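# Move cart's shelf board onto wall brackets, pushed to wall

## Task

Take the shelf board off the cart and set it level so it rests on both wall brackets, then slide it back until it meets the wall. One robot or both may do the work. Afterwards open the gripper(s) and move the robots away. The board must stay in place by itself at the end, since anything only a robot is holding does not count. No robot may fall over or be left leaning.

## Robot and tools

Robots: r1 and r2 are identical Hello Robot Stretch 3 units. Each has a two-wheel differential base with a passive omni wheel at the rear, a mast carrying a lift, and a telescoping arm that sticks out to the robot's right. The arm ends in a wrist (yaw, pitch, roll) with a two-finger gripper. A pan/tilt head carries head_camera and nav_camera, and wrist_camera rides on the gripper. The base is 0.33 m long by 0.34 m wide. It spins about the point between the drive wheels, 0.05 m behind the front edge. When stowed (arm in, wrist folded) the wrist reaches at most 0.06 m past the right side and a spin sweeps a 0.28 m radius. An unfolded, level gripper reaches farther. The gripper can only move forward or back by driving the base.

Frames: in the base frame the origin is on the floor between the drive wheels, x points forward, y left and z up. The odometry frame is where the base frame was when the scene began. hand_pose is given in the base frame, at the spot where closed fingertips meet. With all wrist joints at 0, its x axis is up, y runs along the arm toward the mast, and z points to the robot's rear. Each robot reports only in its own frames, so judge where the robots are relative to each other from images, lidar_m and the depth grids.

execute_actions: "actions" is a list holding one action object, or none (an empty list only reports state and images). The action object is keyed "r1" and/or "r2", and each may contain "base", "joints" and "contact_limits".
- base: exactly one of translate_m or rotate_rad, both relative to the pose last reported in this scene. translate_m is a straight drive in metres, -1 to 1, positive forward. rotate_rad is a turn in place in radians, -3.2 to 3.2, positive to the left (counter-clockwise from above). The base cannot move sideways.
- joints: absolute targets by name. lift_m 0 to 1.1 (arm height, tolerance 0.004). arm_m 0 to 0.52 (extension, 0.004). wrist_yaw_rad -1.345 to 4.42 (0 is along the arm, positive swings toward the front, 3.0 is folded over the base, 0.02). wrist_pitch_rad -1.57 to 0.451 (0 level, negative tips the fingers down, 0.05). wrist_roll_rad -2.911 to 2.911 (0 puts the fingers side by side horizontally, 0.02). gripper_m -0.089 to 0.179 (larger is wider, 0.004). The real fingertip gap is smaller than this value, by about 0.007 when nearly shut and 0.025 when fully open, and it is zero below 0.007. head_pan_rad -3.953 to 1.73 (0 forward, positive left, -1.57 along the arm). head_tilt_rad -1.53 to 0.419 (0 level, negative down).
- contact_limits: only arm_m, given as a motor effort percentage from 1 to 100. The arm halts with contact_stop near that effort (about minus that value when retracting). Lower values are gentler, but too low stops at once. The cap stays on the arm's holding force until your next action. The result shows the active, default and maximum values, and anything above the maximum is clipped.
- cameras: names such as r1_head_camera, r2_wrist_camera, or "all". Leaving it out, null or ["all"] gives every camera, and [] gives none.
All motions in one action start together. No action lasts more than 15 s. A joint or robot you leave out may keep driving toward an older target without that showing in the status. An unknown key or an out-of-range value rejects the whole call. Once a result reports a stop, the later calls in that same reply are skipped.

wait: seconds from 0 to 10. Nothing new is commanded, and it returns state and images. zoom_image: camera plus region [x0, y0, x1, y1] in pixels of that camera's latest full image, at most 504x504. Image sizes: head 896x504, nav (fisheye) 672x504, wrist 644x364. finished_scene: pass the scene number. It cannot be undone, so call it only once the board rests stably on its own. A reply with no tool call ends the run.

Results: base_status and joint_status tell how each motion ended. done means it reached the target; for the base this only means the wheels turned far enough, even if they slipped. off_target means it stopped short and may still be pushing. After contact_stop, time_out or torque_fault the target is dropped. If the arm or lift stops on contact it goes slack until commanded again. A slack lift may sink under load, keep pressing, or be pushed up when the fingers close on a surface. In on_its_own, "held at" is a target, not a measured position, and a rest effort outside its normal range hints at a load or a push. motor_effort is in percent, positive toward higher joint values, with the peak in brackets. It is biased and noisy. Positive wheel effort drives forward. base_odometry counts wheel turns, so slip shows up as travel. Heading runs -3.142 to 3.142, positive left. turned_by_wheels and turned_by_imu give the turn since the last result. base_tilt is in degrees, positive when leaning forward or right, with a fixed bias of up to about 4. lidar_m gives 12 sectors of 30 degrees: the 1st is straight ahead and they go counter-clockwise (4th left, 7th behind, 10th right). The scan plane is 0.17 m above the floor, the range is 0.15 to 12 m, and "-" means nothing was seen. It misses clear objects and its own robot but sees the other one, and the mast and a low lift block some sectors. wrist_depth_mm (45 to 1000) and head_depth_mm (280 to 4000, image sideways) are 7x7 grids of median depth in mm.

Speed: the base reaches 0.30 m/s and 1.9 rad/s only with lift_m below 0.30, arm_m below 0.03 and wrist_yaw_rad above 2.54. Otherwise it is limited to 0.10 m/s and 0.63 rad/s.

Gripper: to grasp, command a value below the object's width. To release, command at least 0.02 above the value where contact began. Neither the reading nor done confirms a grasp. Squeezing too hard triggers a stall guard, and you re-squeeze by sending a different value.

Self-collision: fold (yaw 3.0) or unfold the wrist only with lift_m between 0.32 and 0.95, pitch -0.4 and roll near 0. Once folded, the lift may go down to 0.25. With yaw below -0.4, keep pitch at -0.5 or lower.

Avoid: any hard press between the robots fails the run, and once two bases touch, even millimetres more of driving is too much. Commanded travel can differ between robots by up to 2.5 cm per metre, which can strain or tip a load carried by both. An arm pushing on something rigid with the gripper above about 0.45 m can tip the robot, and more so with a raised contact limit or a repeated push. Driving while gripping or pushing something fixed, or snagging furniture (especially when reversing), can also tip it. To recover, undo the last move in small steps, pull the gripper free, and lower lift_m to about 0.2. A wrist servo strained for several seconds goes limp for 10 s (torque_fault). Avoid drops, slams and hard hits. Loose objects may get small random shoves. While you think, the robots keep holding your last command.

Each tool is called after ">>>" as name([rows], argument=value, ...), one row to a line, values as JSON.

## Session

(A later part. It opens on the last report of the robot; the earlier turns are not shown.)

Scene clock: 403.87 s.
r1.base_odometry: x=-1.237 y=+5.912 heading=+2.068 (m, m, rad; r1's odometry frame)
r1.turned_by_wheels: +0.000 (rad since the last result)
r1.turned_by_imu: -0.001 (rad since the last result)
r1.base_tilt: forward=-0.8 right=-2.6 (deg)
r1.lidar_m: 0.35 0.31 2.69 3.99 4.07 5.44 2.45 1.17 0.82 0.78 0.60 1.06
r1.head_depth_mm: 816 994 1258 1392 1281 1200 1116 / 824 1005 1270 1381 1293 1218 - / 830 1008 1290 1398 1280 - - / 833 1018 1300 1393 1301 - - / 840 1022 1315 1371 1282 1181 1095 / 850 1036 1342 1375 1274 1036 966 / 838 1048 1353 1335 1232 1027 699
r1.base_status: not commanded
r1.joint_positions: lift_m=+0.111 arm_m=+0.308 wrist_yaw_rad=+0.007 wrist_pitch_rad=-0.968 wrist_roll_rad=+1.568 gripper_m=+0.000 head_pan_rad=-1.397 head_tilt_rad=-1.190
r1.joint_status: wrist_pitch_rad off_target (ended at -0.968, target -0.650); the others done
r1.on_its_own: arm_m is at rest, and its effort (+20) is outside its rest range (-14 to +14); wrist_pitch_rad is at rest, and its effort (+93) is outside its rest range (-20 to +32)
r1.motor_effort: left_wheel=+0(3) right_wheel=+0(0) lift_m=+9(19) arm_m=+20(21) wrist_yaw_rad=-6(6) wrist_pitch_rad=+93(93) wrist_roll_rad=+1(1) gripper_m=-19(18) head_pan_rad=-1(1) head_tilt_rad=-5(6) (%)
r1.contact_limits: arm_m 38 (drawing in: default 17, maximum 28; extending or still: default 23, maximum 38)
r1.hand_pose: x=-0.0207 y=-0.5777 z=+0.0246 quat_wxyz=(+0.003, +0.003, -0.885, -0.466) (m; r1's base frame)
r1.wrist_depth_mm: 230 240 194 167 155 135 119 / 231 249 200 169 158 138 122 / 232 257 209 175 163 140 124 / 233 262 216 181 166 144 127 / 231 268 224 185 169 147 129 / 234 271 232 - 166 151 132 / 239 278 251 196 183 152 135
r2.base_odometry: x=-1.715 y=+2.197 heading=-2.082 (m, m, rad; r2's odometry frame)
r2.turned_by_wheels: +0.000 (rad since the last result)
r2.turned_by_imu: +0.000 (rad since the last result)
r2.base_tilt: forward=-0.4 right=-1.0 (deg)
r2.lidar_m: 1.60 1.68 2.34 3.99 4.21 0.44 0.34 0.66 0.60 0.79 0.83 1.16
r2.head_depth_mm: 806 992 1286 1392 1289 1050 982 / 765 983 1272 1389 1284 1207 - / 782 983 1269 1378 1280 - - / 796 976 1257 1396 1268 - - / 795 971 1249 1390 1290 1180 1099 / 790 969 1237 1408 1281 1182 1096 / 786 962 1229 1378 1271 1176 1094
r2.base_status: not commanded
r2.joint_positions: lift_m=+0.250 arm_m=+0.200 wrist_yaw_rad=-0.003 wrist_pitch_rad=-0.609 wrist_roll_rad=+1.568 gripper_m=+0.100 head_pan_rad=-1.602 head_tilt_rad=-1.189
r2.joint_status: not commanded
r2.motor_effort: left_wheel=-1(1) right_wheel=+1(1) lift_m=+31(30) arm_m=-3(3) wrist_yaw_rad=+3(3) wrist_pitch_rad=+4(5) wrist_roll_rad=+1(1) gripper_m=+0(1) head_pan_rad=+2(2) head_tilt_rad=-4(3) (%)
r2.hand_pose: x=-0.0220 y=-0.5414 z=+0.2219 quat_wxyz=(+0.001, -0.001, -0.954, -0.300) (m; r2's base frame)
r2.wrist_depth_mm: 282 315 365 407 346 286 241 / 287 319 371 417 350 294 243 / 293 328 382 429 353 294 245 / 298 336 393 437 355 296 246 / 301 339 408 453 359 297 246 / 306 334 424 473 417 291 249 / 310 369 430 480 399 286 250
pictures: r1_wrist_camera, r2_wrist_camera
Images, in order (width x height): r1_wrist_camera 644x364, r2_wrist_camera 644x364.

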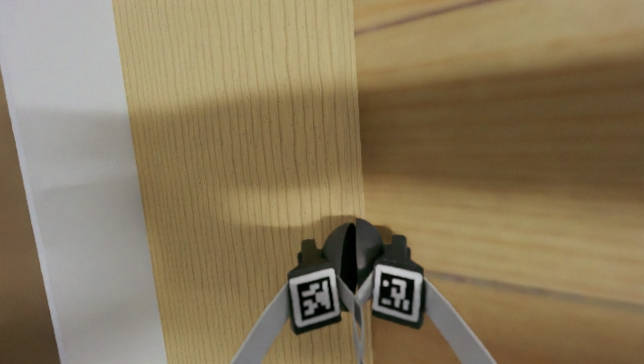

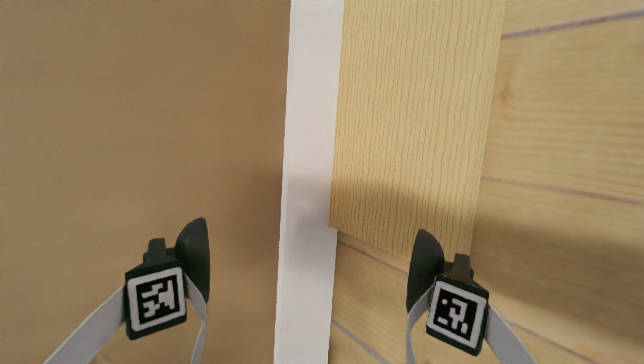

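>>> execute_actions([
  {"r1":{"joints":{"lift_m":0.15,"wrist_pitch_rad":-0.85,"arm_m":0.31},"contact_limits":{"arm_m":38}}},
], cameras=["r1_wrist_camera","r2_wrist_camera","r1_head_camera"])

Scene clock: 406.27 s.
r1.base_odometry: x=-1.237 y=+5.912 heading=+2.068 (m, m, rad; r1's odometry frame)
r1.turned_by_wheels: +0.000 (rad since the last result)
r1.turned_by_imu: +0.001 (rad since the last result)
r1.base_tilt: forward=-0.2 right=-1.6 (deg)
r1.lidar_m: 0.35 0.31 2.68 3.98 4.11 5.43 2.45 1.17 0.82 0.78 0.60 1.06
r1.head_depth_mm: 807 981 1246 1380 1284 1196 1119 / 814 988 1258 1358 1281 1200 - / 815 1003 1279 1394 1279 - - / 824 1008 1294 1361 1264 - - / 829 1020 1317 1357 1269 1182 1095 / 835 1027 1328 1364 1264 1035 953 / 823 1037 1349 1149 1215 1020 700
r1.base_status: not commanded
r1.joint_positions: lift_m=+0.150 arm_m=+0.310 wrist_yaw_rad=+0.002 wrist_pitch_rad=-0.862 wrist_roll_rad=+1.569 gripper_m=+0.000 head_pan_rad=-1.397 head_tilt_rad=-1.190
r1.joint_status: all done
r1.motor_effort: left_wheel=+1(10) right_wheel=-1(14) lift_m=+34(39) arm_m=+2(21) wrist_yaw_rad=-2(6) wrist_pitch_rad=+5(93) wrist_roll_rad=+1(0) gripper_m=-4(19) head_pan_rad=+0(1) head_tilt_rad=-6(6) (%)
r1.contact_limits: arm_m 38 (drawing in: default 17, maximum 28; extending or still: default 23, maximum 38)
r1.hand_pose: x=-0.0212 y=-0.6029 z=+0.0780 quat_wxyz=(+0.001, +0.001, -0.908, -0.418) (m; r1's base frame)
r1.wrist_depth_mm: 222 248 269 213 182 167 144 / 222 248 278 218 186 169 147 / 224 255 283 226 189 173 149 / 224 256 287 233 192 175 152 / 225 258 292 236 195 178 154 / 227 265 305 - 198 182 156 / 224 265 296 248 208 187 159
r2.base_odometry: x=-1.715 y=+2.197 heading=-2.082 (m, m, rad; r2's odometry frame)
r2.turned_by_wheels: +0.000 (rad since the last result)
r2.turned_by_imu: +0.001 (rad since the last result)
r2.base_tilt: forward=-0.4 right=-1.1 (deg)
r2.lidar_m: 1.60 1.68 2.34 4.00 4.16 0.44 0.34 1.09 0.65 0.79 0.83 1.15
r2.head_depth_mm: 810 993 1283 1365 1291 1050 982 / 765 988 1274 1391 1286 1207 - / 780 985 1275 1381 1281 - - / 797 971 1260 1392 1266 - - / 794 969 1248 1394 1277 1174 1099 / 789 968 1246 1393 1278 1183 1102 / 787 962 1233 1390 1266 1176 1086
r2.base_status: not commanded
r2.joint_positions: lift_m=+0.250 arm_m=+0.200 wrist_yaw_rad=-0.003 wrist_pitch_rad=-0.609 wrist_roll_rad=+1.568 gripper_m=+0.100 head_pan_rad=-1.602 head_tilt_rad=-1.189
r2.joint_status: not commanded
r2.motor_effort: left_wheel=+0(1) right_wheel=+1(1) lift_m=+31(30) arm_m=-3(3) wrist_yaw_rad=+2(2) wrist_pitch_rad=+4(4) wrist_roll_rad=+1(1) gripper_m=+1(0) head_pan_rad=+1(1) head_tilt_rad=-3(3) (%)
r2.hand_pose: x=-0.0220 y=-0.5414 z=+0.2219 quat_wxyz=(+0.001, -0.001, -0.954, -0.300) (m; r2's base frame)
r2.wrist_depth_mm: 282 313 363 412 344 284 242 / 288 320 373 421 349 293 244 / 293 330 383 429 352 294 243 / 298 337 392 438 356 297 246 / 301 338 415 454 361 300 247 / 307 334 424 474 416 292 249 / 308 367 432 482 399 284 249
pictures: r1_head_camera (sideways: a quarter turn clockwise sets it upright), r1_wrist_camera, r2_wrist_camera
Images, in order (width x height): r1_head_camera 896x504, r1_wrist_camera 644x364, r2_wrist_camera 644x364.

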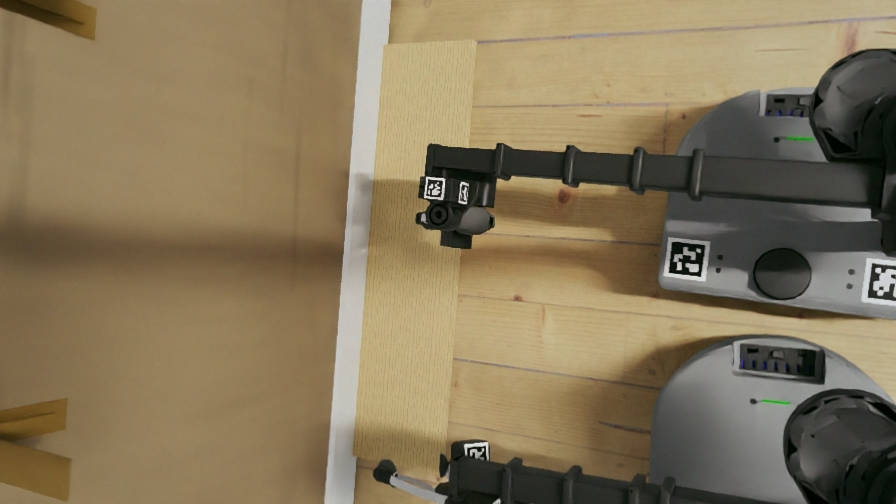

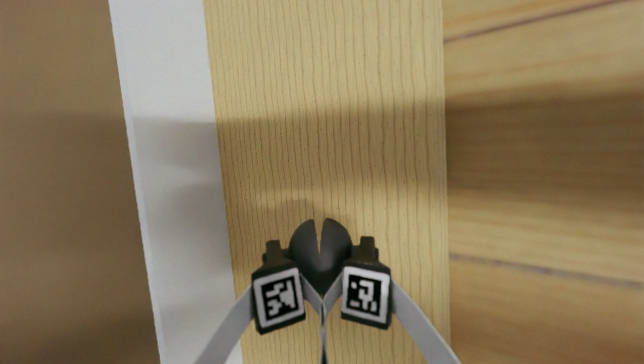

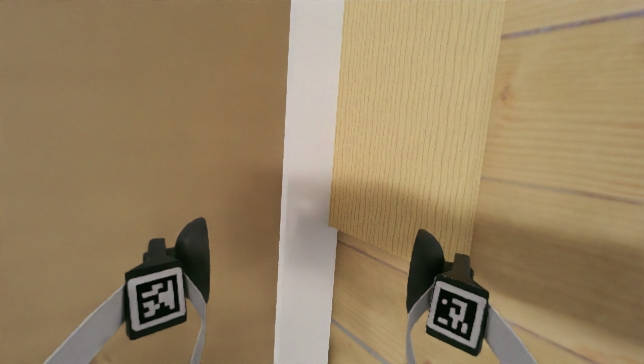

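>>> execute_actions([
  {"r1":{"joints":{"lift_m":0.08,"arm_m":0.2,"wrist_pitch_rad":-0.78}},"r2":{"joints":{"lift_m":0.08,"arm_m":0.2,"wrist_pitch_rad":-0.78,"gripper_m":0.0}}},
], cameras=[])

>>> execute_actions([
  {"r1":{"joints":{"arm_m":0.30},"contact_limits":{"arm_m":35}},"r2":{"joints":{"arm_m":0.30},"contact_limits":{"arm_m":35}}},
], cameras=[])

>>> execute_actions([
  {"r1":{"joints":{"arm_m":0.31,"lift_m":0.11,"wrist_pitch_rad":-0.65},"contact_limits":{"arm_m":38}},"r2":{"joints":{"arm_m":0.31,"lift_m":0.11,"wrist_pitch_rad":-0.65},"contact_limits":{"arm_m":38}}},
], cameras=[])

>>> execute_actions([
  {"r1":{"joints":{"lift_m":0.15,"wrist_pitch_rad":-0.70}},"r2":{"joints":{"lift_m":0.15,"wrist_pitch_rad":-0.68}}},
], cameras=[])

>>> execute_actions([
  {"r1":{"joints":{"lift_m":0.19,"wrist_pitch_rad":-0.65}},"r2":{"joints":{"lift_m":0.19,"wrist_pitch_rad":-0.63}}},
], cameras=[])

>>> execute_actions([
  {"r1":{"joints":{"lift_m":0.23,"arm_m":0.36,"wrist_pitch_rad":-0.72}},"r2":{"joints":{"lift_m":0.23,"arm_m":0.36,"wrist_pitch_rad":-0.70}}},
], cameras=[])

>>> execute_actions([
  {"r1":{"joints":{"lift_m":0.25,"arm_m":0.41,"wrist_pitch_rad":-0.8}},"r2":{"joints":{"lift_m":0.25,"arm_m":0.41,"wrist_pitch_rad":-0.78}}},
], cameras=["r1_wrist_camera","r2_wrist_camera","r1_head_camera"])

Scene clock: 409.30 s.
r1.base_odometry: x=-1.237 y=+5.912 heading=+2.068 (m, m, rad; r1's odometry frame)
r1.turned_by_wheels: +0.000 (rad since the last result)
r1.turned_by_imu: +0.001 (rad since the last result)
r1.base_tilt: forward=-0.1 right=-1.7 (deg)
r1.lidar_m: 0.35 0.31 2.68 3.96 4.09 5.41 2.45 1.17 0.82 0.78 0.48 0.48
r1.head_depth_mm: 803 978 1244 1386 1290 1199 1124 / 815 985 1264 1360 1283 1208 - / 822 995 1285 1363 1262 - - / 821 1006 1298 1366 1266 - - / 830 1013 1319 1354 1267 1186 1090 / 835 1031 1329 1350 1270 1042 854 / 827 1032 1350 1354 1033 921 837
r1.base_status: not commanded
r1.joint_positions: lift_m=+0.080 arm_m=+0.200 wrist_yaw_rad=+0.001 wrist_pitch_rad=-0.770 wrist_roll_rad=+1.569 gripper_m=+0.000 head_pan_rad=-1.397 head_tilt_rad=-1.190
r1.joint_status: all done
r1.motor_effort: left_wheel=+2(2) right_wheel=-1(2) lift_m=+21(28) arm_m=-2(5) wrist_yaw_rad=-1(2) wrist_pitch_rad=-3(16) wrist_roll_rad=+0(0) gripper_m=-3(4) head_pan_rad=-2(1) head_tilt_rad=-6(6) (%)
r1.hand_pose: x=-0.0213 y=-0.5123 z=+0.0231 quat_wxyz=(+0.001, +0.001, -0.927, -0.376) (m; r1's base frame)
r1.wrist_depth_mm: 284 300 200 171 138 114 98 / 285 308 206 177 140 117 99 / 293 310 213 182 143 119 101 / 293 318 223 187 147 121 102 / 299 325 233 184 150 124 104 / 300 326 261 - 150 126 106 / 304 337 259 207 163 129 108
r2.base_odometry: x=-1.715 y=+2.197 heading=-2.082 (m, m, rad; r2's odometry frame)
r2.turned_by_wheels: +0.000 (rad since the last result)
r2.turned_by_imu: +0.001 (rad since the last result)
r2.base_tilt: forward=-0.4 right=-1.0 (deg)
r2.lidar_m: 1.60 1.68 2.34 3.98 4.20 0.44 0.34 0.52 0.54 0.80 0.83 1.16
r2.head_depth_mm: 808 992 1282 1395 1259 1052 988 / 784 988 1275 1384 1293 1195 - / 780 984 1267 1384 1302 - - / 800 976 1260 1381 1257 - - / 796 965 1242 1397 1286 1187 1095 / 786 963 1243 1393 1284 1186 1095 / 785 957 1235 1389 1280 1174 1093
r2.base_status: not commanded
r2.joint_positions: lift_m=+0.080 arm_m=+0.200 wrist_yaw_rad=-0.002 wrist_pitch_rad=-0.768 wrist_roll_rad=+1.568 gripper_m=+0.000 head_pan_rad=-1.602 head_tilt_rad=-1.189
r2.joint_status: all done
r2.motor_effort: left_wheel=-1(1) right_wheel=+1(0) lift_m=+19(24) arm_m=-3(4) wrist_yaw_rad=+2(2) wrist_pitch_rad=-6(7) wrist_roll_rad=+1(1) gripper_m=-4(88) head_pan_rad=+2(1) head_tilt_rad=-5(4) (%)
r2.hand_pose: x=-0.0219 y=-0.5126 z=+0.0235 quat_wxyz=(+0.001, -0.001, -0.927, -0.375) (m; r2's base frame)
r2.wrist_depth_mm: 283 303 203 174 139 115 99 / 289 313 208 177 140 116 99 / 294 316 211 179 141 117 100 / 301 323 216 181 143 118 101 / 308 329 219 176 144 119 101 / 314 352 248 - 146 120 102 / 322 359 251 190 143 121 103
pictures: none
No camera images: the call's "cameras" was empty. Leave "cameras" out to get every camera's image.

Scene clock: 411.60 s.
r1.base_odometry: x=-1.237 y=+5.912 heading=+2.068 (m, m, rad; r1's odometry frame)
r1.turned_by_wheels: +0.000 (rad since the last result)
r1.turned_by_imu: -0.001 (rad since the last result)
r1.base_tilt: forward=-2.1 right=-4.6 (deg)
r1.lidar_m: 1.98 0.31 2.68 3.01 2.85 2.91 2.44 1.18 0.83 0.79 0.53 0.53
r1.head_depth_mm: 810 1024 1270 1420 1300 1202 1112 / 851 1021 1292 1400 1301 1213 - / 857 1031 1297 1422 1291 - - / 863 1047 1312 1412 1292 - - / 871 1052 1330 1397 1297 1198 1097 / 874 1052 1343 1398 1296 1048 859 / 860 1075 1364 1356 1248 942 854
r1.base_status: not commanded
r1.joint_positions: lift_m=+0.081 arm_m=+0.298 wrist_yaw_rad=+0.006 wrist_pitch_rad=-0.954 wrist_roll_rad=+1.569 gripper_m=+0.000 head_pan_rad=-1.397 head_tilt_rad=-1.190
r1.joint_status: all done
r1.on_its_own: base_tilt is 3.5 degrees off its reading at the scene's start (forward=-0.2 right=-1.7); arm_m is at rest, and its effort (+18) is outside its rest range (-14 to +14); wrist_pitch_rad is at rest, and its effort (+65) is outside its rest range (-20 to +32)
r1.motor_effort: left_wheel=+0(13) right_wheel=-1(1) lift_m=+8(21) arm_m=+18(24) wrist_yaw_rad=-6(6) wrist_pitch_rad=+65(66) wrist_roll_rad=+0(0) gripper_m=-13(13) head_pan_rad=-1(2) head_tilt_rad=-6(6) (%)
r1.contact_limits: arm_m 35 (drawing in: default 17, maximum 28; extending or still: default 23, maximum 38)
r1.hand_pose: x=-0.0207 y=-0.5712 z=-0.0035 quat_wxyz=(+0.002, +0.003, -0.888, -0.459) (m; r1's base frame)
r1.wrist_depth_mm: 236 249 191 165 148 128 112 / 238 258 200 168 153 131 115 / 238 265 208 174 157 135 117 / 239 269 217 179 161 138 120 / 245 273 229 185 166 141 123 / 247 283 240 - 163 145 125 / 251 283 267 194 182 147 129
r2.base_odometry: x=-1.715 y=+2.197 heading=-2.082 (m, m, rad; r2's odometry frame)
r2.turned_by_wheels: +0.000 (rad since the last result)
r2.turned_by_imu: -0.003 (rad since the last result)
r2.base_tilt: forward=-2.1 right=-3.5 (deg)
r2.lidar_m: 1.61 1.68 2.34 3.48 3.33 0.34 0.33 0.35 0.59 0.80 0.84 1.16
r2.head_depth_mm: 842 1022 1306 1409 1298 1042 969 / 841 1020 1302 1407 1303 1207 - / 780 1015 1286 1410 1299 - - / 833 1006 1278 1429 1305 - - / 825 1000 1265 1435 1305 1193 1096 / 824 995 1252 1438 1309 1198 1104 / 818 990 1248 1439 1312 1202 1103
r2.base_status: not commanded
r2.joint_positions: lift_m=+0.081 arm_m=+0.298 wrist_yaw_rad=+0.007 wrist_pitch_rad=-0.908 wrist_roll_rad=+1.569 gripper_m=+0.000 head_pan_rad=-1.602 head_tilt_rad=-1.189
r2.joint_status: all done
r2.on_its_own: arm_m is at rest, and its effort (+16) is outside its rest range (-14 to +14); wrist_pitch_rad is at rest, and its effort (+63) is outside its rest range (-20 to +32)
r2.motor_effort: left_wheel=-2(13) right_wheel=+1(1) lift_m=+5(19) arm_m=+16(21) wrist_yaw_rad=-7(7) wrist_pitch_rad=+63(64) wrist_roll_rad=+0(1) gripper_m=-9(9) head_pan_rad=+2(1) head_tilt_rad=-3(3) (%)
r2.contact_limits: arm_m 35 (drawing in: default 20, maximum 33; extending or still: default 27, maximum 45)
r2.hand_pose: x=-0.0205 y=-0.5818 z=+0.0026 quat_wxyz=(+0.003, +0.003, -0.899, -0.439) (m; r2's base frame)
r2.wrist_depth_mm: 228 252 200 161 150 128 111 / 234 258 205 166 152 130 113 / 239 263 211 170 155 131 114 / 244 272 216 175 157 133 116 / 249 282 222 178 160 135 117 / 258 294 237 - 157 137 119 / 264 305 280 190 161 139 120
pictures: none
No camera images: the call's "cameras" was empty. Leave "cameras" out to get every camera's image.

Scene clock: 413.00 s.
r1.base_odometry: x=-1.237 y=+5.912 heading=+2.068 (m, m, rad; r1's odometry frame)
r1.turned_by_wheels: +0.000 (rad since the last result)
r1.turned_by_imu: -0.001 (rad since the last result)
r1.base_tilt: forward=-0.7 right=-2.6 (deg)
r1.lidar_m: 0.35 0.32 2.69 3.99 4.10 5.40 2.45 1.17 0.82 0.78 0.55 0.60
r1.head_depth_mm: 817 993 1260 1388 1289 1195 1119 / 828 1002 1268 1380 1290 1207 - / 830 1010 1286 1414 1289 - - / 834 1024 1305 1391 1283 - - / 842 1029 1316 1377 1283 1188 1092 / 849 1036 1335 1374 1275 1043 828 / 834 1043 1345 1063 989 903 820
r1.base_status: not commanded
r1.joint_positions: lift_m=+0.111 arm_m=+0.308 wrist_yaw_rad=+0.007 wrist_pitch_rad=-0.969 wrist_roll_rad=+1.569 gripper_m=+0.000 head_pan_rad=-1.397 head_tilt_rad=-1.190
r1.joint_status: wrist_pitch_rad off_target (ended at -0.969, target -0.650); the others done
r1.on_its_own: arm_m is at rest, and its effort (+21) is outside its rest range (-14 to +14); wrist_pitch_rad is at rest, and its effort (+93) is outside its rest range (-20 to +32)
r1.motor_effort: left_wheel=+0(2) right_wheel=+0(0) lift_m=+9(18) arm_m=+21(23) wrist_yaw_rad=-7(6) wrist_pitch_rad=+93(93) wrist_roll_rad=+0(0) gripper_m=-18(18) head_pan_rad=+0(2) head_tilt_rad=-6(6) (%)
r1.contact_limits: arm_m 38 (drawing in: default 17, maximum 28; extending or still: default 23, maximum 38)
r1.hand_pose: x=-0.0207 y=-0.5774 z=+0.0245 quat_wxyz=(+0.003, +0.003, -0.885, -0.466) (m; r1's base frame)
r1.wrist_depth_mm: 232 243 193 167 154 135 119 / 231 252 200 169 158 138 121 / 231 255 208 174 162 141 124 / 232 259 215 180 167 144 127 / 234 269 224 185 168 148 129 / 234 268 234 - 166 151 132 / 239 277 250 195 184 152 134
r2.base_odometry: x=-1.715 y=+2.197 heading=-2.082 (m, m, rad; r2's odometry frame)
r2.turned_by_wheels: +0.000 (rad since the last result)
r2.turned_by_imu: -0.001 (rad since the last result)
r2.base_tilt: forward=-0.8 right=-1.6 (deg)
r2.lidar_m: 1.61 1.68 2.34 3.99 4.18 0.44 0.34 0.66 0.60 0.80 0.83 1.15
r2.head_depth_mm: 817 1000 1291 1398 1287 1052 979 / 792 993 1283 1389 1289 1202 - / 770 986 1273 1395 1285 - - / 804 985 1264 1415 1289 - - / 802 977 1247 1405 1283 1186 1095 / 797 973 1244 1402 1285 1177 1099 / 792 965 1231 1402 1280 1182 1099
r2.base_status: not commanded
r2.joint_positions: lift_m=+0.111 arm_m=+0.308 wrist_yaw_rad=+0.008 wrist_pitch_rad=-0.903 wrist_roll_rad=+1.572 gripper_m=+0.000 head_pan_rad=-1.602 head_tilt_rad=-1.189
r2.joint_status: wrist_pitch_rad off_target (ended at -0.903, target -0.650); the others done
r2.on_its_own: arm_m is at rest, and its effort (+22) is outside its rest range (-14 to +14); wrist_pitch_rad is at rest, and its effort (+100) is outside its rest range (-20 to +32)
r2.motor_effort: left_wheel=-2(2) right_wheel=+1(1) lift_m=+4(9) arm_m=+22(22) wrist_yaw_rad=-7(7) wrist_pitch_rad=+100(100) wrist_roll_rad=-1(1) gripper_m=-17(16) head_pan_rad=+2(1) head_tilt_rad=-3(3) (%)
r2.contact_limits: arm_m 38 (drawing in: default 20, maximum 33; extending or still: default 27, maximum 45)
r2.hand_pose: x=-0.0204 y=-0.5923 z=+0.0334 quat_wxyz=(+0.002, +0.003, -0.900, -0.437) (m; r2's base frame)
r2.wrist_depth_mm: 221 249 207 167 155 136 119 / 225 255 212 170 159 137 120 / 229 261 215 173 162 139 121 / 235 266 221 175 164 141 123 / 239 273 225 183 166 142 124 / 245 283 232 - 162 144 125 / 252 298 280 191 175 145 127
pictures: none
No camera images: the call's "cameras" was empty. Leave "cameras" out to get every camera's image.

Scene clock: 414.87 s.
r1.base_odometry: x=-1.237 y=+5.912 heading=+2.068 (m, m, rad; r1's odometry frame)
r1.turned_by_wheels: +0.000 (rad since the last result)
r1.turned_by_imu: +0.000 (rad since the last result)
r1.base_tilt: forward=-0.1 right=-1.7 (deg)
r1.lidar_m: 0.35 0.32 2.67 3.97 4.09 5.37 2.45 1.17 0.82 0.78 0.59 1.05
r1.head_depth_mm: 805 978 1250 1376 1288 1196 1124 / 812 988 1255 1353 1289 1213 - / 818 999 1278 1388 1273 - - / 826 1011 1299 1349 1276 - - / 831 1016 1313 1360 1268 1184 1091 / 836 1022 1325 1355 1272 1031 795 / 821 1034 1347 995 936 859 782
r1.base_status: not commanded
r1.joint_positions: lift_m=+0.150 arm_m=+0.309 wrist_yaw_rad=+0.008 wrist_pitch_rad=-0.907 wrist_roll_rad=+1.572 gripper_m=+0.001 head_pan_rad=-1.397 head_tilt_rad=-1.190
r1.joint_status: wrist_pitch_rad off_target (ended at -0.907, target -0.700); the others done
r1.on_its_own: wrist_pitch_rad is at rest, and its effort (+78) is outside its rest range (-20 to +32)
r1.motor_effort: left_wheel=+5(13) right_wheel=-6(14) lift_m=+35(37) arm_m=+10(19) wrist_yaw_rad=-8(8) wrist_pitch_rad=+78(93) wrist_roll_rad=-1(1) gripper_m=-28(28) head_pan_rad=-2(2) head_tilt_rad=-6(6) (%)
r1.hand_pose: x=-0.0203 y=-0.5922 z=+0.0716 quat_wxyz=(+0.002, +0.003, -0.899, -0.439) (m; r1's base frame)
r1.wrist_depth_mm: 230 259 238 187 179 162 142 / 231 261 248 190 181 165 144 / 232 261 257 197 184 168 146 / 232 264 267 202 187 172 150 / 232 263 277 200 196 176 153 / 236 264 300 202 - 179 155 / 233 270 302 220 200 177 158
r2.base_odometry: x=-1.715 y=+2.197 heading=-2.082 (m, m, rad; r2's odometry frame)
r2.turned_by_wheels: +0.000 (rad since the last result)
r2.turned_by_imu: +0.000 (rad since the last result)
r2.base_tilt: forward=-0.4 right=-1.0 (deg)
r2.lidar_m: 1.60 1.68 2.34 4.00 4.17 0.43 0.34 1.10 0.64 0.79 0.82 1.15
r2.head_depth_mm: 810 992 1285 1349 1292 1056 978 / 786 986 1278 1386 1286 1195 - / 778 986 1265 1375 1289 - - / 801 974 1261 1414 1284 - - / 793 972 1245 1388 1278 1182 1092 / 790 963 1238 1388 1279 1179 1093 / 786 957 1230 1395 1280 1175 1095
r2.base_status: not commanded
r2.joint_positions: lift_m=+0.150 arm_m=+0.309 wrist_yaw_rad=+0.007 wrist_pitch_rad=-0.850 wrist_roll_rad=+1.576 gripper_m=+0.001 head_pan_rad=-1.602 head_tilt_rad=-1.189
r2.joint_status: wrist_pitch_rad off_target (ended at -0.850, target -0.680); the others done
r2.on_its_own: wrist_pitch_rad is at rest, and its effort (+84) is outside its rest range (-20 to +32)
r2.motor_effort: left_wheel=+0(10) right_wheel=-2(9) lift_m=+36(36) arm_m=+8(22) wrist_yaw_rad=-5(7) wrist_pitch_rad=+84(100) wrist_roll_rad=-2(3) gripper_m=-22(23) head_pan_rad=+1(1) head_tilt_rad=-4(4) (%)
r2.hand_pose: x=-0.0205 y=-0.6048 z=+0.0797 quat_wxyz=(+0.000, +0.002, -0.911, -0.413) (m; r2's base frame)
r2.wrist_depth_mm: 222 247 268 200 170 166 145 / 226 253 273 203 175 168 146 / 230 258 277 205 180 169 148 / 235 264 284 209 182 172 149 / 241 270 289 205 194 174 150 / 245 277 320 206 - 175 152 / 250 281 324 218 200 174 153
pictures: none
No camera images: the call's "cameras" was empty. Leave "cameras" out to get every camera's image.

Scene clock: 416.03 s.
r1.base_odometry: x=-1.237 y=+5.912 heading=+2.068 (m, m, rad; r1's odometry frame)
r1.turned_by_wheels: +0.000 (rad since the last result)
r1.turned_by_imu: +0.000 (rad since the last result)
r1.base_tilt: forward=-0.1 right=-1.7 (deg)
r1.lidar_m: 0.35 0.32 2.68 3.99 4.10 5.40 2.45 1.17 0.82 0.78 0.61 1.06
r1.head_depth_mm: 808 980 1256 1379 1287 1193 1131 / 815 991 1270 1352 1284 1205 - / 816 1000 1285 1363 1291 - - / 824 1011 1303 1342 1270 - - / 827 1022 1307 1343 1274 1186 1095 / 834 1031 1333 1330 1269 1036 772 / 819 1038 1346 960 887 1011 748
r1.base_status: not commanded
r1.joint_positions: lift_m=+0.190 arm_m=+0.309 wrist_yaw_rad=+0.008 wrist_pitch_rad=-0.876 wrist_roll_rad=+1.572 gripper_m=+0.001 head_pan_rad=-1.397 head_tilt_rad=-1.190
r1.joint_status: wrist_pitch_rad off_target (ended at -0.876, target -0.650); the others done
r1.on_its_own: wrist_pitch_rad is at rest, and its effort (+85) is outside its rest range (-20 to +32)
r1.motor_effort: left_wheel=+5(5) right_wheel=-5(6) lift_m=+30(37) arm_m=+11(10) wrist_yaw_rad=-7(8) wrist_pitch_rad=+85(89) wrist_roll_rad=-1(2) gripper_m=-29(32) head_pan_rad=-1(2) head_tilt_rad=-6(6) (%)
r1.hand_pose: x=-0.0203 y=-0.5990 z=+0.1162 quat_wxyz=(+0.001, +0.003, -0.905, -0.424) (m; r1's base frame)
r1.wrist_depth_mm: 226 267 294 200 215 197 172 / 225 267 300 209 219 202 175 / 228 269 300 215 222 205 179 / 229 270 311 225 229 209 181 / 230 268 311 220 239 213 184 / 230 271 315 214 - 217 188 / 232 271 316 248 199 217 192
r2.base_odometry: x=-1.715 y=+2.197 heading=-2.082 (m, m, rad; r2's odometry frame)
r2.turned_by_wheels: +0.000 (rad since the last result)
r2.turned_by_imu: +0.000 (rad since the last result)
r2.base_tilt: forward=-0.5 right=-1.1 (deg)
r2.lidar_m: 1.61 1.68 2.34 3.99 4.16 0.43 0.34 1.10 0.65 0.79 0.83 1.15
r2.head_depth_mm: 813 999 1295 1368 1294 1052 975 / 785 989 1273 1365 1292 1213 - / 782 979 1271 1370 1287 - - / 795 974 1254 1391 1280 - - / 790 969 1244 1392 1277 1179 1092 / 789 969 1242 1391 1277 1177 1093 / 789 959 1230 1390 1277 1176 1092
r2.base_status: not commanded
r2.joint_positions: lift_m=+0.190 arm_m=+0.309 wrist_yaw_rad=+0.006 wrist_pitch_rad=-0.815 wrist_roll_rad=+1.576 gripper_m=+0.001 head_pan_rad=-1.602 head_tilt_rad=-1.189
r2.joint_status: wrist_pitch_rad off_target (ended at -0.815, target -0.630); the others done
r2.on_its_own: wrist_pitch_rad is at rest, and its effort (+92) is outside its rest range (-20 to +32)
r2.motor_effort: left_wheel=+1(1) right_wheel=-1(1) lift_m=+34(37) arm_m=+8(8) wrist_yaw_rad=-4(5) wrist_pitch_rad=+92(95) wrist_roll_rad=-2(2) gripper_m=-23(25) head_pan_rad=+1(2) head_tilt_rad=-3(3) (%)
r2.hand_pose: x=-0.0206 y=-0.6120 z=+0.1252 quat_wxyz=(-0.001, +0.001, -0.918, -0.397) (m; r2's base frame)
r2.wrist_depth_mm: 218 252 295 232 170 204 177 / 222 258 304 235 177 206 178 / 227 262 311 235 179 208 180 / 231 269 315 238 189 209 181 / 235 276 321 224 233 213 182 / 241 281 320 226 - 214 184 / 246 288 362 316 197 213 187
pictures: none
No camera images: the call's "cameras" was empty. Leave "cameras" out to get every camera's image.

Scene clock: 417.50 s.
r1.base_odometry: x=-1.237 y=+5.912 heading=+2.068 (m, m, rad; r1's odometry frame)
r1.turned_by_wheels: +0.000 (rad since the last result)
r1.turned_by_imu: +0.000 (rad since the last result)
r1.base_tilt: forward=-0.2 right=-1.7 (deg)
r1.lidar_m: 0.35 0.32 2.67 3.98 4.10 5.40 2.45 1.17 0.82 0.78 0.65 1.05
r1.head_depth_mm: 806 980 1264 1363 1286 1196 1128 / 811 993 1265 1350 1285 1207 - / 817 1000 1261 1365 1270 - - / 822 1001 1305 1356 1269 - - / 833 1016 1315 1344 1274 1182 1085 / 837 1024 1326 1342 1263 1035 948 / 820 1036 1240 970 842 1013 715
r1.base_status: not commanded
r1.joint_positions: lift_m=+0.230 arm_m=+0.358 wrist_yaw_rad=+0.008 wrist_pitch_rad=-1.005 wrist_roll_rad=+1.575 gripper_m=+0.001 head_pan_rad=-1.397 head_tilt_rad=-1.190
r1.joint_status: wrist_pitch_rad off_target (ended at -1.005, target -0.720); the others done
r1.on_its_own: wrist_pitch_rad is at rest, and its effort (+93) is outside its rest range (-20 to +32)
r1.motor_effort: left_wheel=+5(5) right_wheel=-6(6) lift_m=+27(36) arm_m=+14(15) wrist_yaw_rad=-7(8) wrist_pitch_rad=+93(93) wrist_roll_rad=-3(2) gripper_m=-34(35) head_pan_rad=-1(1) head_tilt_rad=-6(6) (%)
r1.hand_pose: x=-0.0205 y=-0.6201 z=+0.1394 quat_wxyz=(+0.001, +0.002, -0.876, -0.482) (m; r1's base frame)
r1.wrist_depth_mm: 208 249 286 211 172 223 200 / 206 250 295 217 179 228 206 / 207 249 297 226 185 231 208 / 206 249 302 233 190 237 212 / 207 250 308 228 260 241 216 / 206 250 298 224 - 247 220 / 207 249 299 259 198 247 222
r2.base_odometry: x=-1.715 y=+2.197 heading=-2.082 (m, m, rad; r2's odometry frame)
r2.turned_by_wheels: +0.000 (rad since the last result)
r2.turned_by_imu: +0.000 (rad since the last result)
r2.base_tilt: forward=-0.4 right=-1.1 (deg)
r2.lidar_m: 1.61 1.68 2.34 3.98 4.20 0.43 0.34 1.09 0.69 0.79 0.83 1.16
r2.head_depth_mm: 807 992 1290 1368 1290 1054 983 / 782 987 1277 1361 1290 1203 - / 781 982 1266 1365 1288 - - / 800 976 1251 1369 1293 - - / 793 974 1248 1391 1284 1183 1102 / 791 965 1231 1385 1280 1182 1101 / 788 959 1222 1390 1275 1175 1093
r2.base_status: not commanded
r2.joint_positions: lift_m=+0.230 arm_m=+0.359 wrist_yaw_rad=+0.003 wrist_pitch_rad=-0.936 wrist_roll_rad=+1.576 gripper_m=+0.001 head_pan_rad=-1.602 head_tilt_rad=-1.189
r2.joint_status: wrist_pitch_rad off_target (ended at -0.936, target -0.700); the others done
r2.on_its_own: wrist_pitch_rad is at rest, and its effort (+100) is outside its rest range (-20 to +32)
r2.motor_effort: left_wheel=-1(1) right_wheel=+1(1) lift_m=+25(37) arm_m=+14(13) wrist_yaw_rad=-3(6) wrist_pitch_rad=+100(100) wrist_roll_rad=-2(2) gripper_m=-29(29) head_pan_rad=+2(2) head_tilt_rad=-3(2) (%)
r2.hand_pose: x=-0.0211 y=-0.6359 z=+0.1481 quat_wxyz=(-0.001, +0.000, -0.892, -0.451) (m; r2's base frame)
r2.wrist_depth_mm: 196 232 279 249 171 229 203 / 201 237 284 251 172 232 205 / 203 241 292 252 182 235 208 / 208 247 300 253 182 239 210 / 211 253 307 238 202 241 211 / 215 257 301 240 - 244 214 / 220 263 344 342 194 241 216
pictures: none
No camera images: the call's "cameras" was empty. Leave "cameras" out to get every camera's image.

Scene clock: 419.33 s.
torque_fault: r1.wrist_pitch_rad switched itself off since the last result.
r1.base_odometry: x=-1.237 y=+5.912 heading=+2.068 (m, m, rad; r1's odometry frame)
r1.turned_by_wheels: +0.000 (rad since the last result)
r1.turned_by_imu: +0.000 (rad since the last result)
r1.base_tilt: forward=-0.2 right=-1.6 (deg)
r1.lidar_m: 0.35 0.32 2.67 3.99 4.11 5.42 2.44 1.17 0.82 0.78 0.67 1.05
r1.head_depth_mm: 806 977 1255 1366 1286 1199 1130 / 812 989 1259 1364 1285 1208 - / 819 995 1189 1349 1275 - - / 820 1006 1295 1338 1271 - - / 831 1018 1307 1341 1276 1182 1093 / 832 1022 1330 1337 1265 1034 963 / 821 1038 969 896 1221 1022 697
r1.base_status: not commanded
r1.joint_positions: lift_m=+0.250 arm_m=+0.410 wrist_yaw_rad=+0.002 wrist_pitch_rad=-1.251 wrist_roll_rad=+1.576 gripper_m=+0.000 head_pan_rad=-1.397 head_tilt_rad=-1.190
r1.joint_status: wrist_pitch_rad torque_fault (moved -0.246 of +0.205); the others done
r1.on_its_own: wrist_pitch_rad is off since a torque_fault, and then holds where it rests, not at your -0.800
r1.motor_effort: left_wheel=+2(7) right_wheel=-2(9) lift_m=+28(32) arm_m=+3(17) wrist_yaw_rad=-2(7) wrist_pitch_rad=+0(93) wrist_roll_rad=-3(3) gripper_m=-3(38) head_pan_rad=+0(2) head_tilt_rad=-6(6) (%)
r1.hand_pose: x=-0.0214 y=-0.6119 z=+0.1378 quat_wxyz=(-0.001, -0.001, -0.810, -0.586) (m; r1's base frame)
r1.wrist_depth_mm: 213 253 246 185 255 241 225 / 211 254 253 190 260 246 231 / 210 251 269 197 267 252 235 / 208 252 280 204 269 257 238 / 209 260 298 211 279 262 245 / 209 260 312 - 286 270 248 / 209 258 295 224 288 273 254
r2.base_odometry: x=-1.715 y=+2.197 heading=-2.082 (m, m, rad; r2's odometry frame)
r2.turned_by_wheels: +0.000 (rad since the last result)
r2.turned_by_imu: +0.000 (rad since the last result)
r2.base_tilt: forward=-0.5 right=-1.1 (deg)
r2.lidar_m: 1.60 1.68 2.34 3.99 4.18 0.43 0.34 1.10 0.72 0.79 0.83 1.15
r2.head_depth_mm: 810 995 1287 1360 1290 1050 984 / 783 990 1283 1367 1290 1204 - / 778 983 1267 1370 1282 - - / 801 980 1206 1364 1280 - - / 792 971 1246 1403 1282 1182 1094 / 791 961 1241 1390 1278 1187 1101 / 784 962 1231 1388 1279 1177 1087
r2.base_status: not commanded
r2.joint_positions: lift_m=+0.250 arm_m=+0.409 wrist_yaw_rad=+0.002 wrist_pitch_rad=-1.080 wrist_roll_rad=+1.576 gripper_m=+0.001 head_pan_rad=-1.602 head_tilt_rad=-1.189
r2.joint_status: wrist_pitch_rad off_target (ended at -1.080, target -0.780); the others done
r2.on_its_own: wrist_pitch_rad is at rest, and its effort (+100) is outside its rest range (-20 to +32)
r2.motor_effort: left_wheel=-2(3) right_wheel=+1(2) lift_m=+22(24) arm_m=+13(13) wrist_yaw_rad=-1(2) wrist_pitch_rad=+100(100) wrist_roll_rad=-2(2) gripper_m=-33(33) head_pan_rad=+1(1) head_tilt_rad=-4(5) (%)
r2.hand_pose: x=-0.0213 y=-0.6528 z=+0.1514 quat_wxyz=(-0.001, -0.001, -0.857, -0.515) (m; r2's base frame)
r2.wrist_depth_mm: 181 217 273 237 176 237 219 / 185 222 280 239 176 241 221 / 185 227 288 243 178 246 223 / 189 231 296 244 180 249 227 / 191 236 301 235 196 255 230 / 194 243 287 234 198 255 234 / 198 245 339 332 198 256 237
pictures: r1_head_camera (sideways: a quarter turn clockwise sets it upright), r1_wrist_camera, r2_wrist_camera
Images, in order (width x height): r1_head_camera 896x504, r1_wrist_camera 644x364, r2_wrist_camera 644x364.

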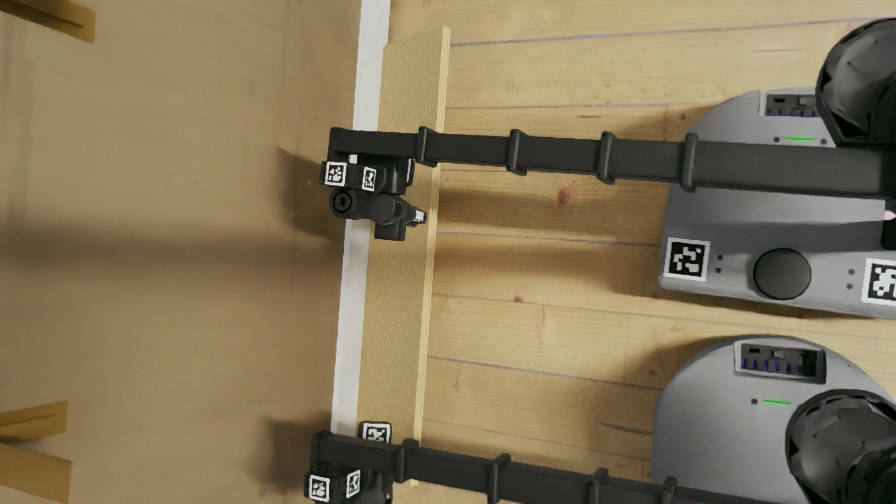

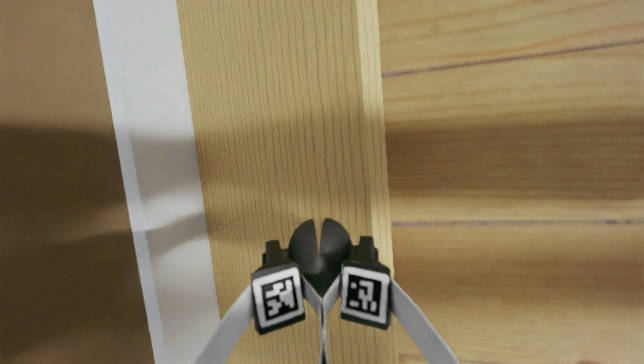

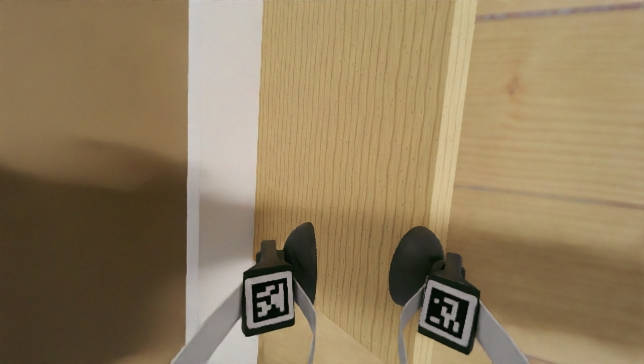

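>>> execute_actions([
  {"r2":{"joints":{"wrist_pitch_rad":-1.12,"gripper_m":0.05}}},
], cameras=["r1_head_camera","r1_wrist_camera","r2_wrist_camera"])

Scene clock: 420.50 s.
r1.base_odometry: x=-1.237 y=+5.912 heading=+2.068 (m, m, rad; r1's odometry frame)
r1.turned_by_wheels: +0.000 (rad since the last result)
r1.turned_by_imu: +0.000 (rad since the last result)
r1.base_tilt: forward=-0.1 right=-1.7 (deg)
r1.lidar_m: 0.35 0.32 2.68 3.99 4.10 5.41 2.44 1.17 0.82 0.78 0.68 1.05
r1.head_depth_mm: 805 985 1262 1380 1286 1193 1133 / 811 989 1257 1363 1270 1203 - / 816 1000 1192 1360 1280 - - / 823 1009 1294 1359 1281 - - / 827 1015 1314 1361 1274 1184 1096 / 838 1026 1326 1352 1258 1033 952 / 821 1034 973 896 1222 1021 698
r1.base_status: not commanded
r1.joint_positions: lift_m=+0.250 arm_m=+0.410 wrist_yaw_rad=+0.002 wrist_pitch_rad=-1.251 wrist_roll_rad=+1.576 gripper_m=+0.000 head_pan_rad=-1.397 head_tilt_rad=-1.190
r1.joint_status: not commanded
r1.on_its_own: wrist_pitch_rad is off since a torque_fault, and then holds where it rests, not at your -0.800
r1.motor_effort: left_wheel=+2(2) right_wheel=-1(2) lift_m=+27(28) arm_m=+4(2) wrist_yaw_rad=-3(2) wrist_pitch_rad=+0(0) wrist_roll_rad=-2(2) gripper_m=-4(3) head_pan_rad=-2(1) head_tilt_rad=-6(6) (%)
r1.hand_pose: x=-0.0214 y=-0.6119 z=+0.1378 quat_wxyz=(-0.001, -0.001, -0.810, -0.586) (m; r1's base frame)
r1.wrist_depth_mm: 213 255 284 260 251 242 225 / 210 253 291 267 252 249 229 / 211 250 296 274 260 251 235 / 209 252 304 280 265 257 239 / 207 256 316 287 273 263 245 / 210 261 318 - 271 269 249 / 208 259 321 305 286 275 256
r2.base_odometry: x=-1.715 y=+2.197 heading=-2.082 (m, m, rad; r2's odometry frame)
r2.turned_by_wheels: +0.000 (rad since the last result)
r2.turned_by_imu: +0.000 (rad since the last result)
r2.base_tilt: forward=-0.4 right=-1.0 (deg)
r2.lidar_m: 1.61 1.68 2.34 3.99 4.18 0.44 0.34 1.10 0.72 0.79 0.83 1.15
r2.head_depth_mm: 810 997 1283 1373 1297 1055 986 / 785 988 1272 1378 1295 1204 - / 780 983 1265 1385 1288 - - / 797 977 1204 1355 1279 - - / 791 970 1243 1389 1281 1187 1097 / 794 956 1244 1393 1270 1181 1095 / 787 954 1236 1380 1276 1174 1094
r2.base_status: not commanded
r2.joint_positions: lift_m=+0.250 arm_m=+0.410 wrist_yaw_rad=+0.001 wrist_pitch_rad=-1.124 wrist_roll_rad=+1.575 gripper_m=+0.050 head_pan_rad=-1.602 head_tilt_rad=-1.189
r2.joint_status: all done
r2.motor_effort: left_wheel=-1(2) right_wheel=+0(1) lift_m=+26(26) arm_m=+3(13) wrist_yaw_rad=-2(1) wrist_pitch_rad=+2(100) wrist_roll_rad=-1(2) gripper_m=+1(89) head_pan_rad=+2(2) head_tilt_rad=-4(4) (%)
r2.hand_pose: x=-0.0214 y=-0.6433 z=+0.1471 quat_wxyz=(-0.001, -0.001, -0.846, -0.533) (m; r2's base frame)
r2.wrist_depth_mm: 185 227 287 279 249 235 221 / 186 230 292 282 252 239 222 / 190 235 301 287 257 243 226 / 193 239 311 292 261 245 229 / 197 245 311 298 262 254 233 / 200 248 - 315 260 258 236 / 202 243 345 330 297 261 239
pictures: r1_head_camera (sideways: a quarter turn clockwise sets it upright), r1_wrist_camera, r2_wrist_camera
Images, in order (width x height): r1_head_camera 896x504, r1_wrist_camera 644x364, r2_wrist_camera 644x364.

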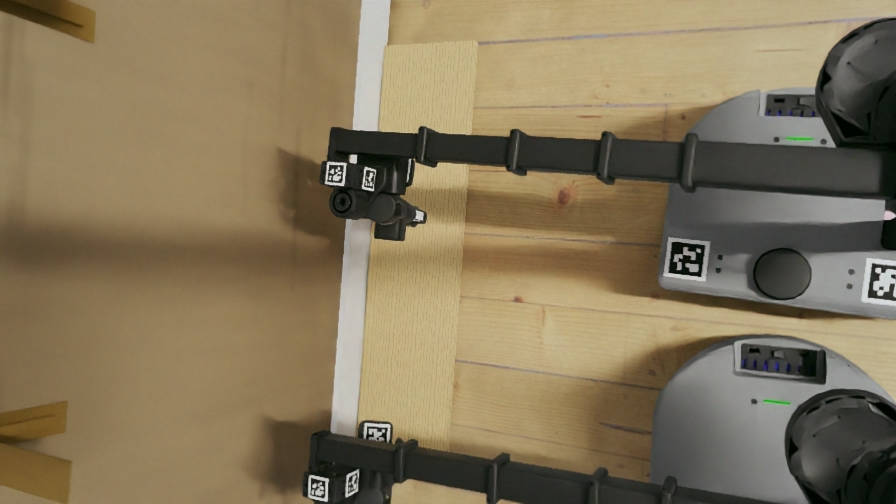

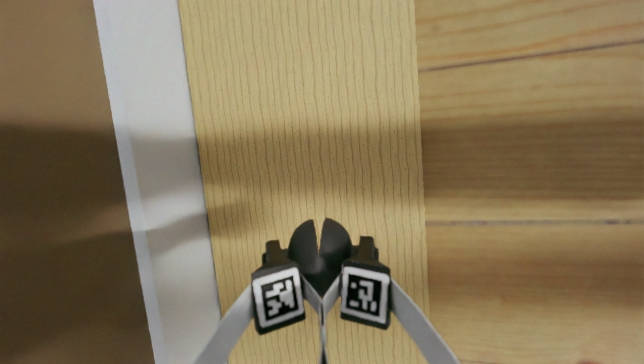

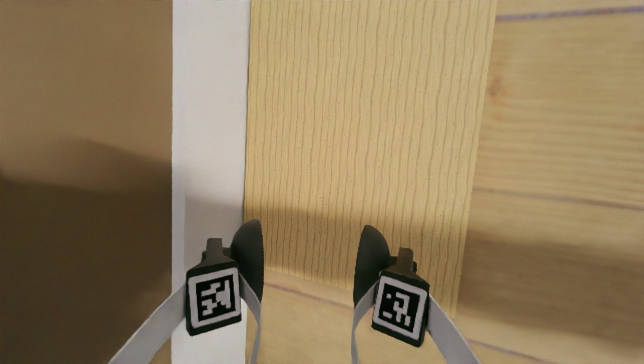

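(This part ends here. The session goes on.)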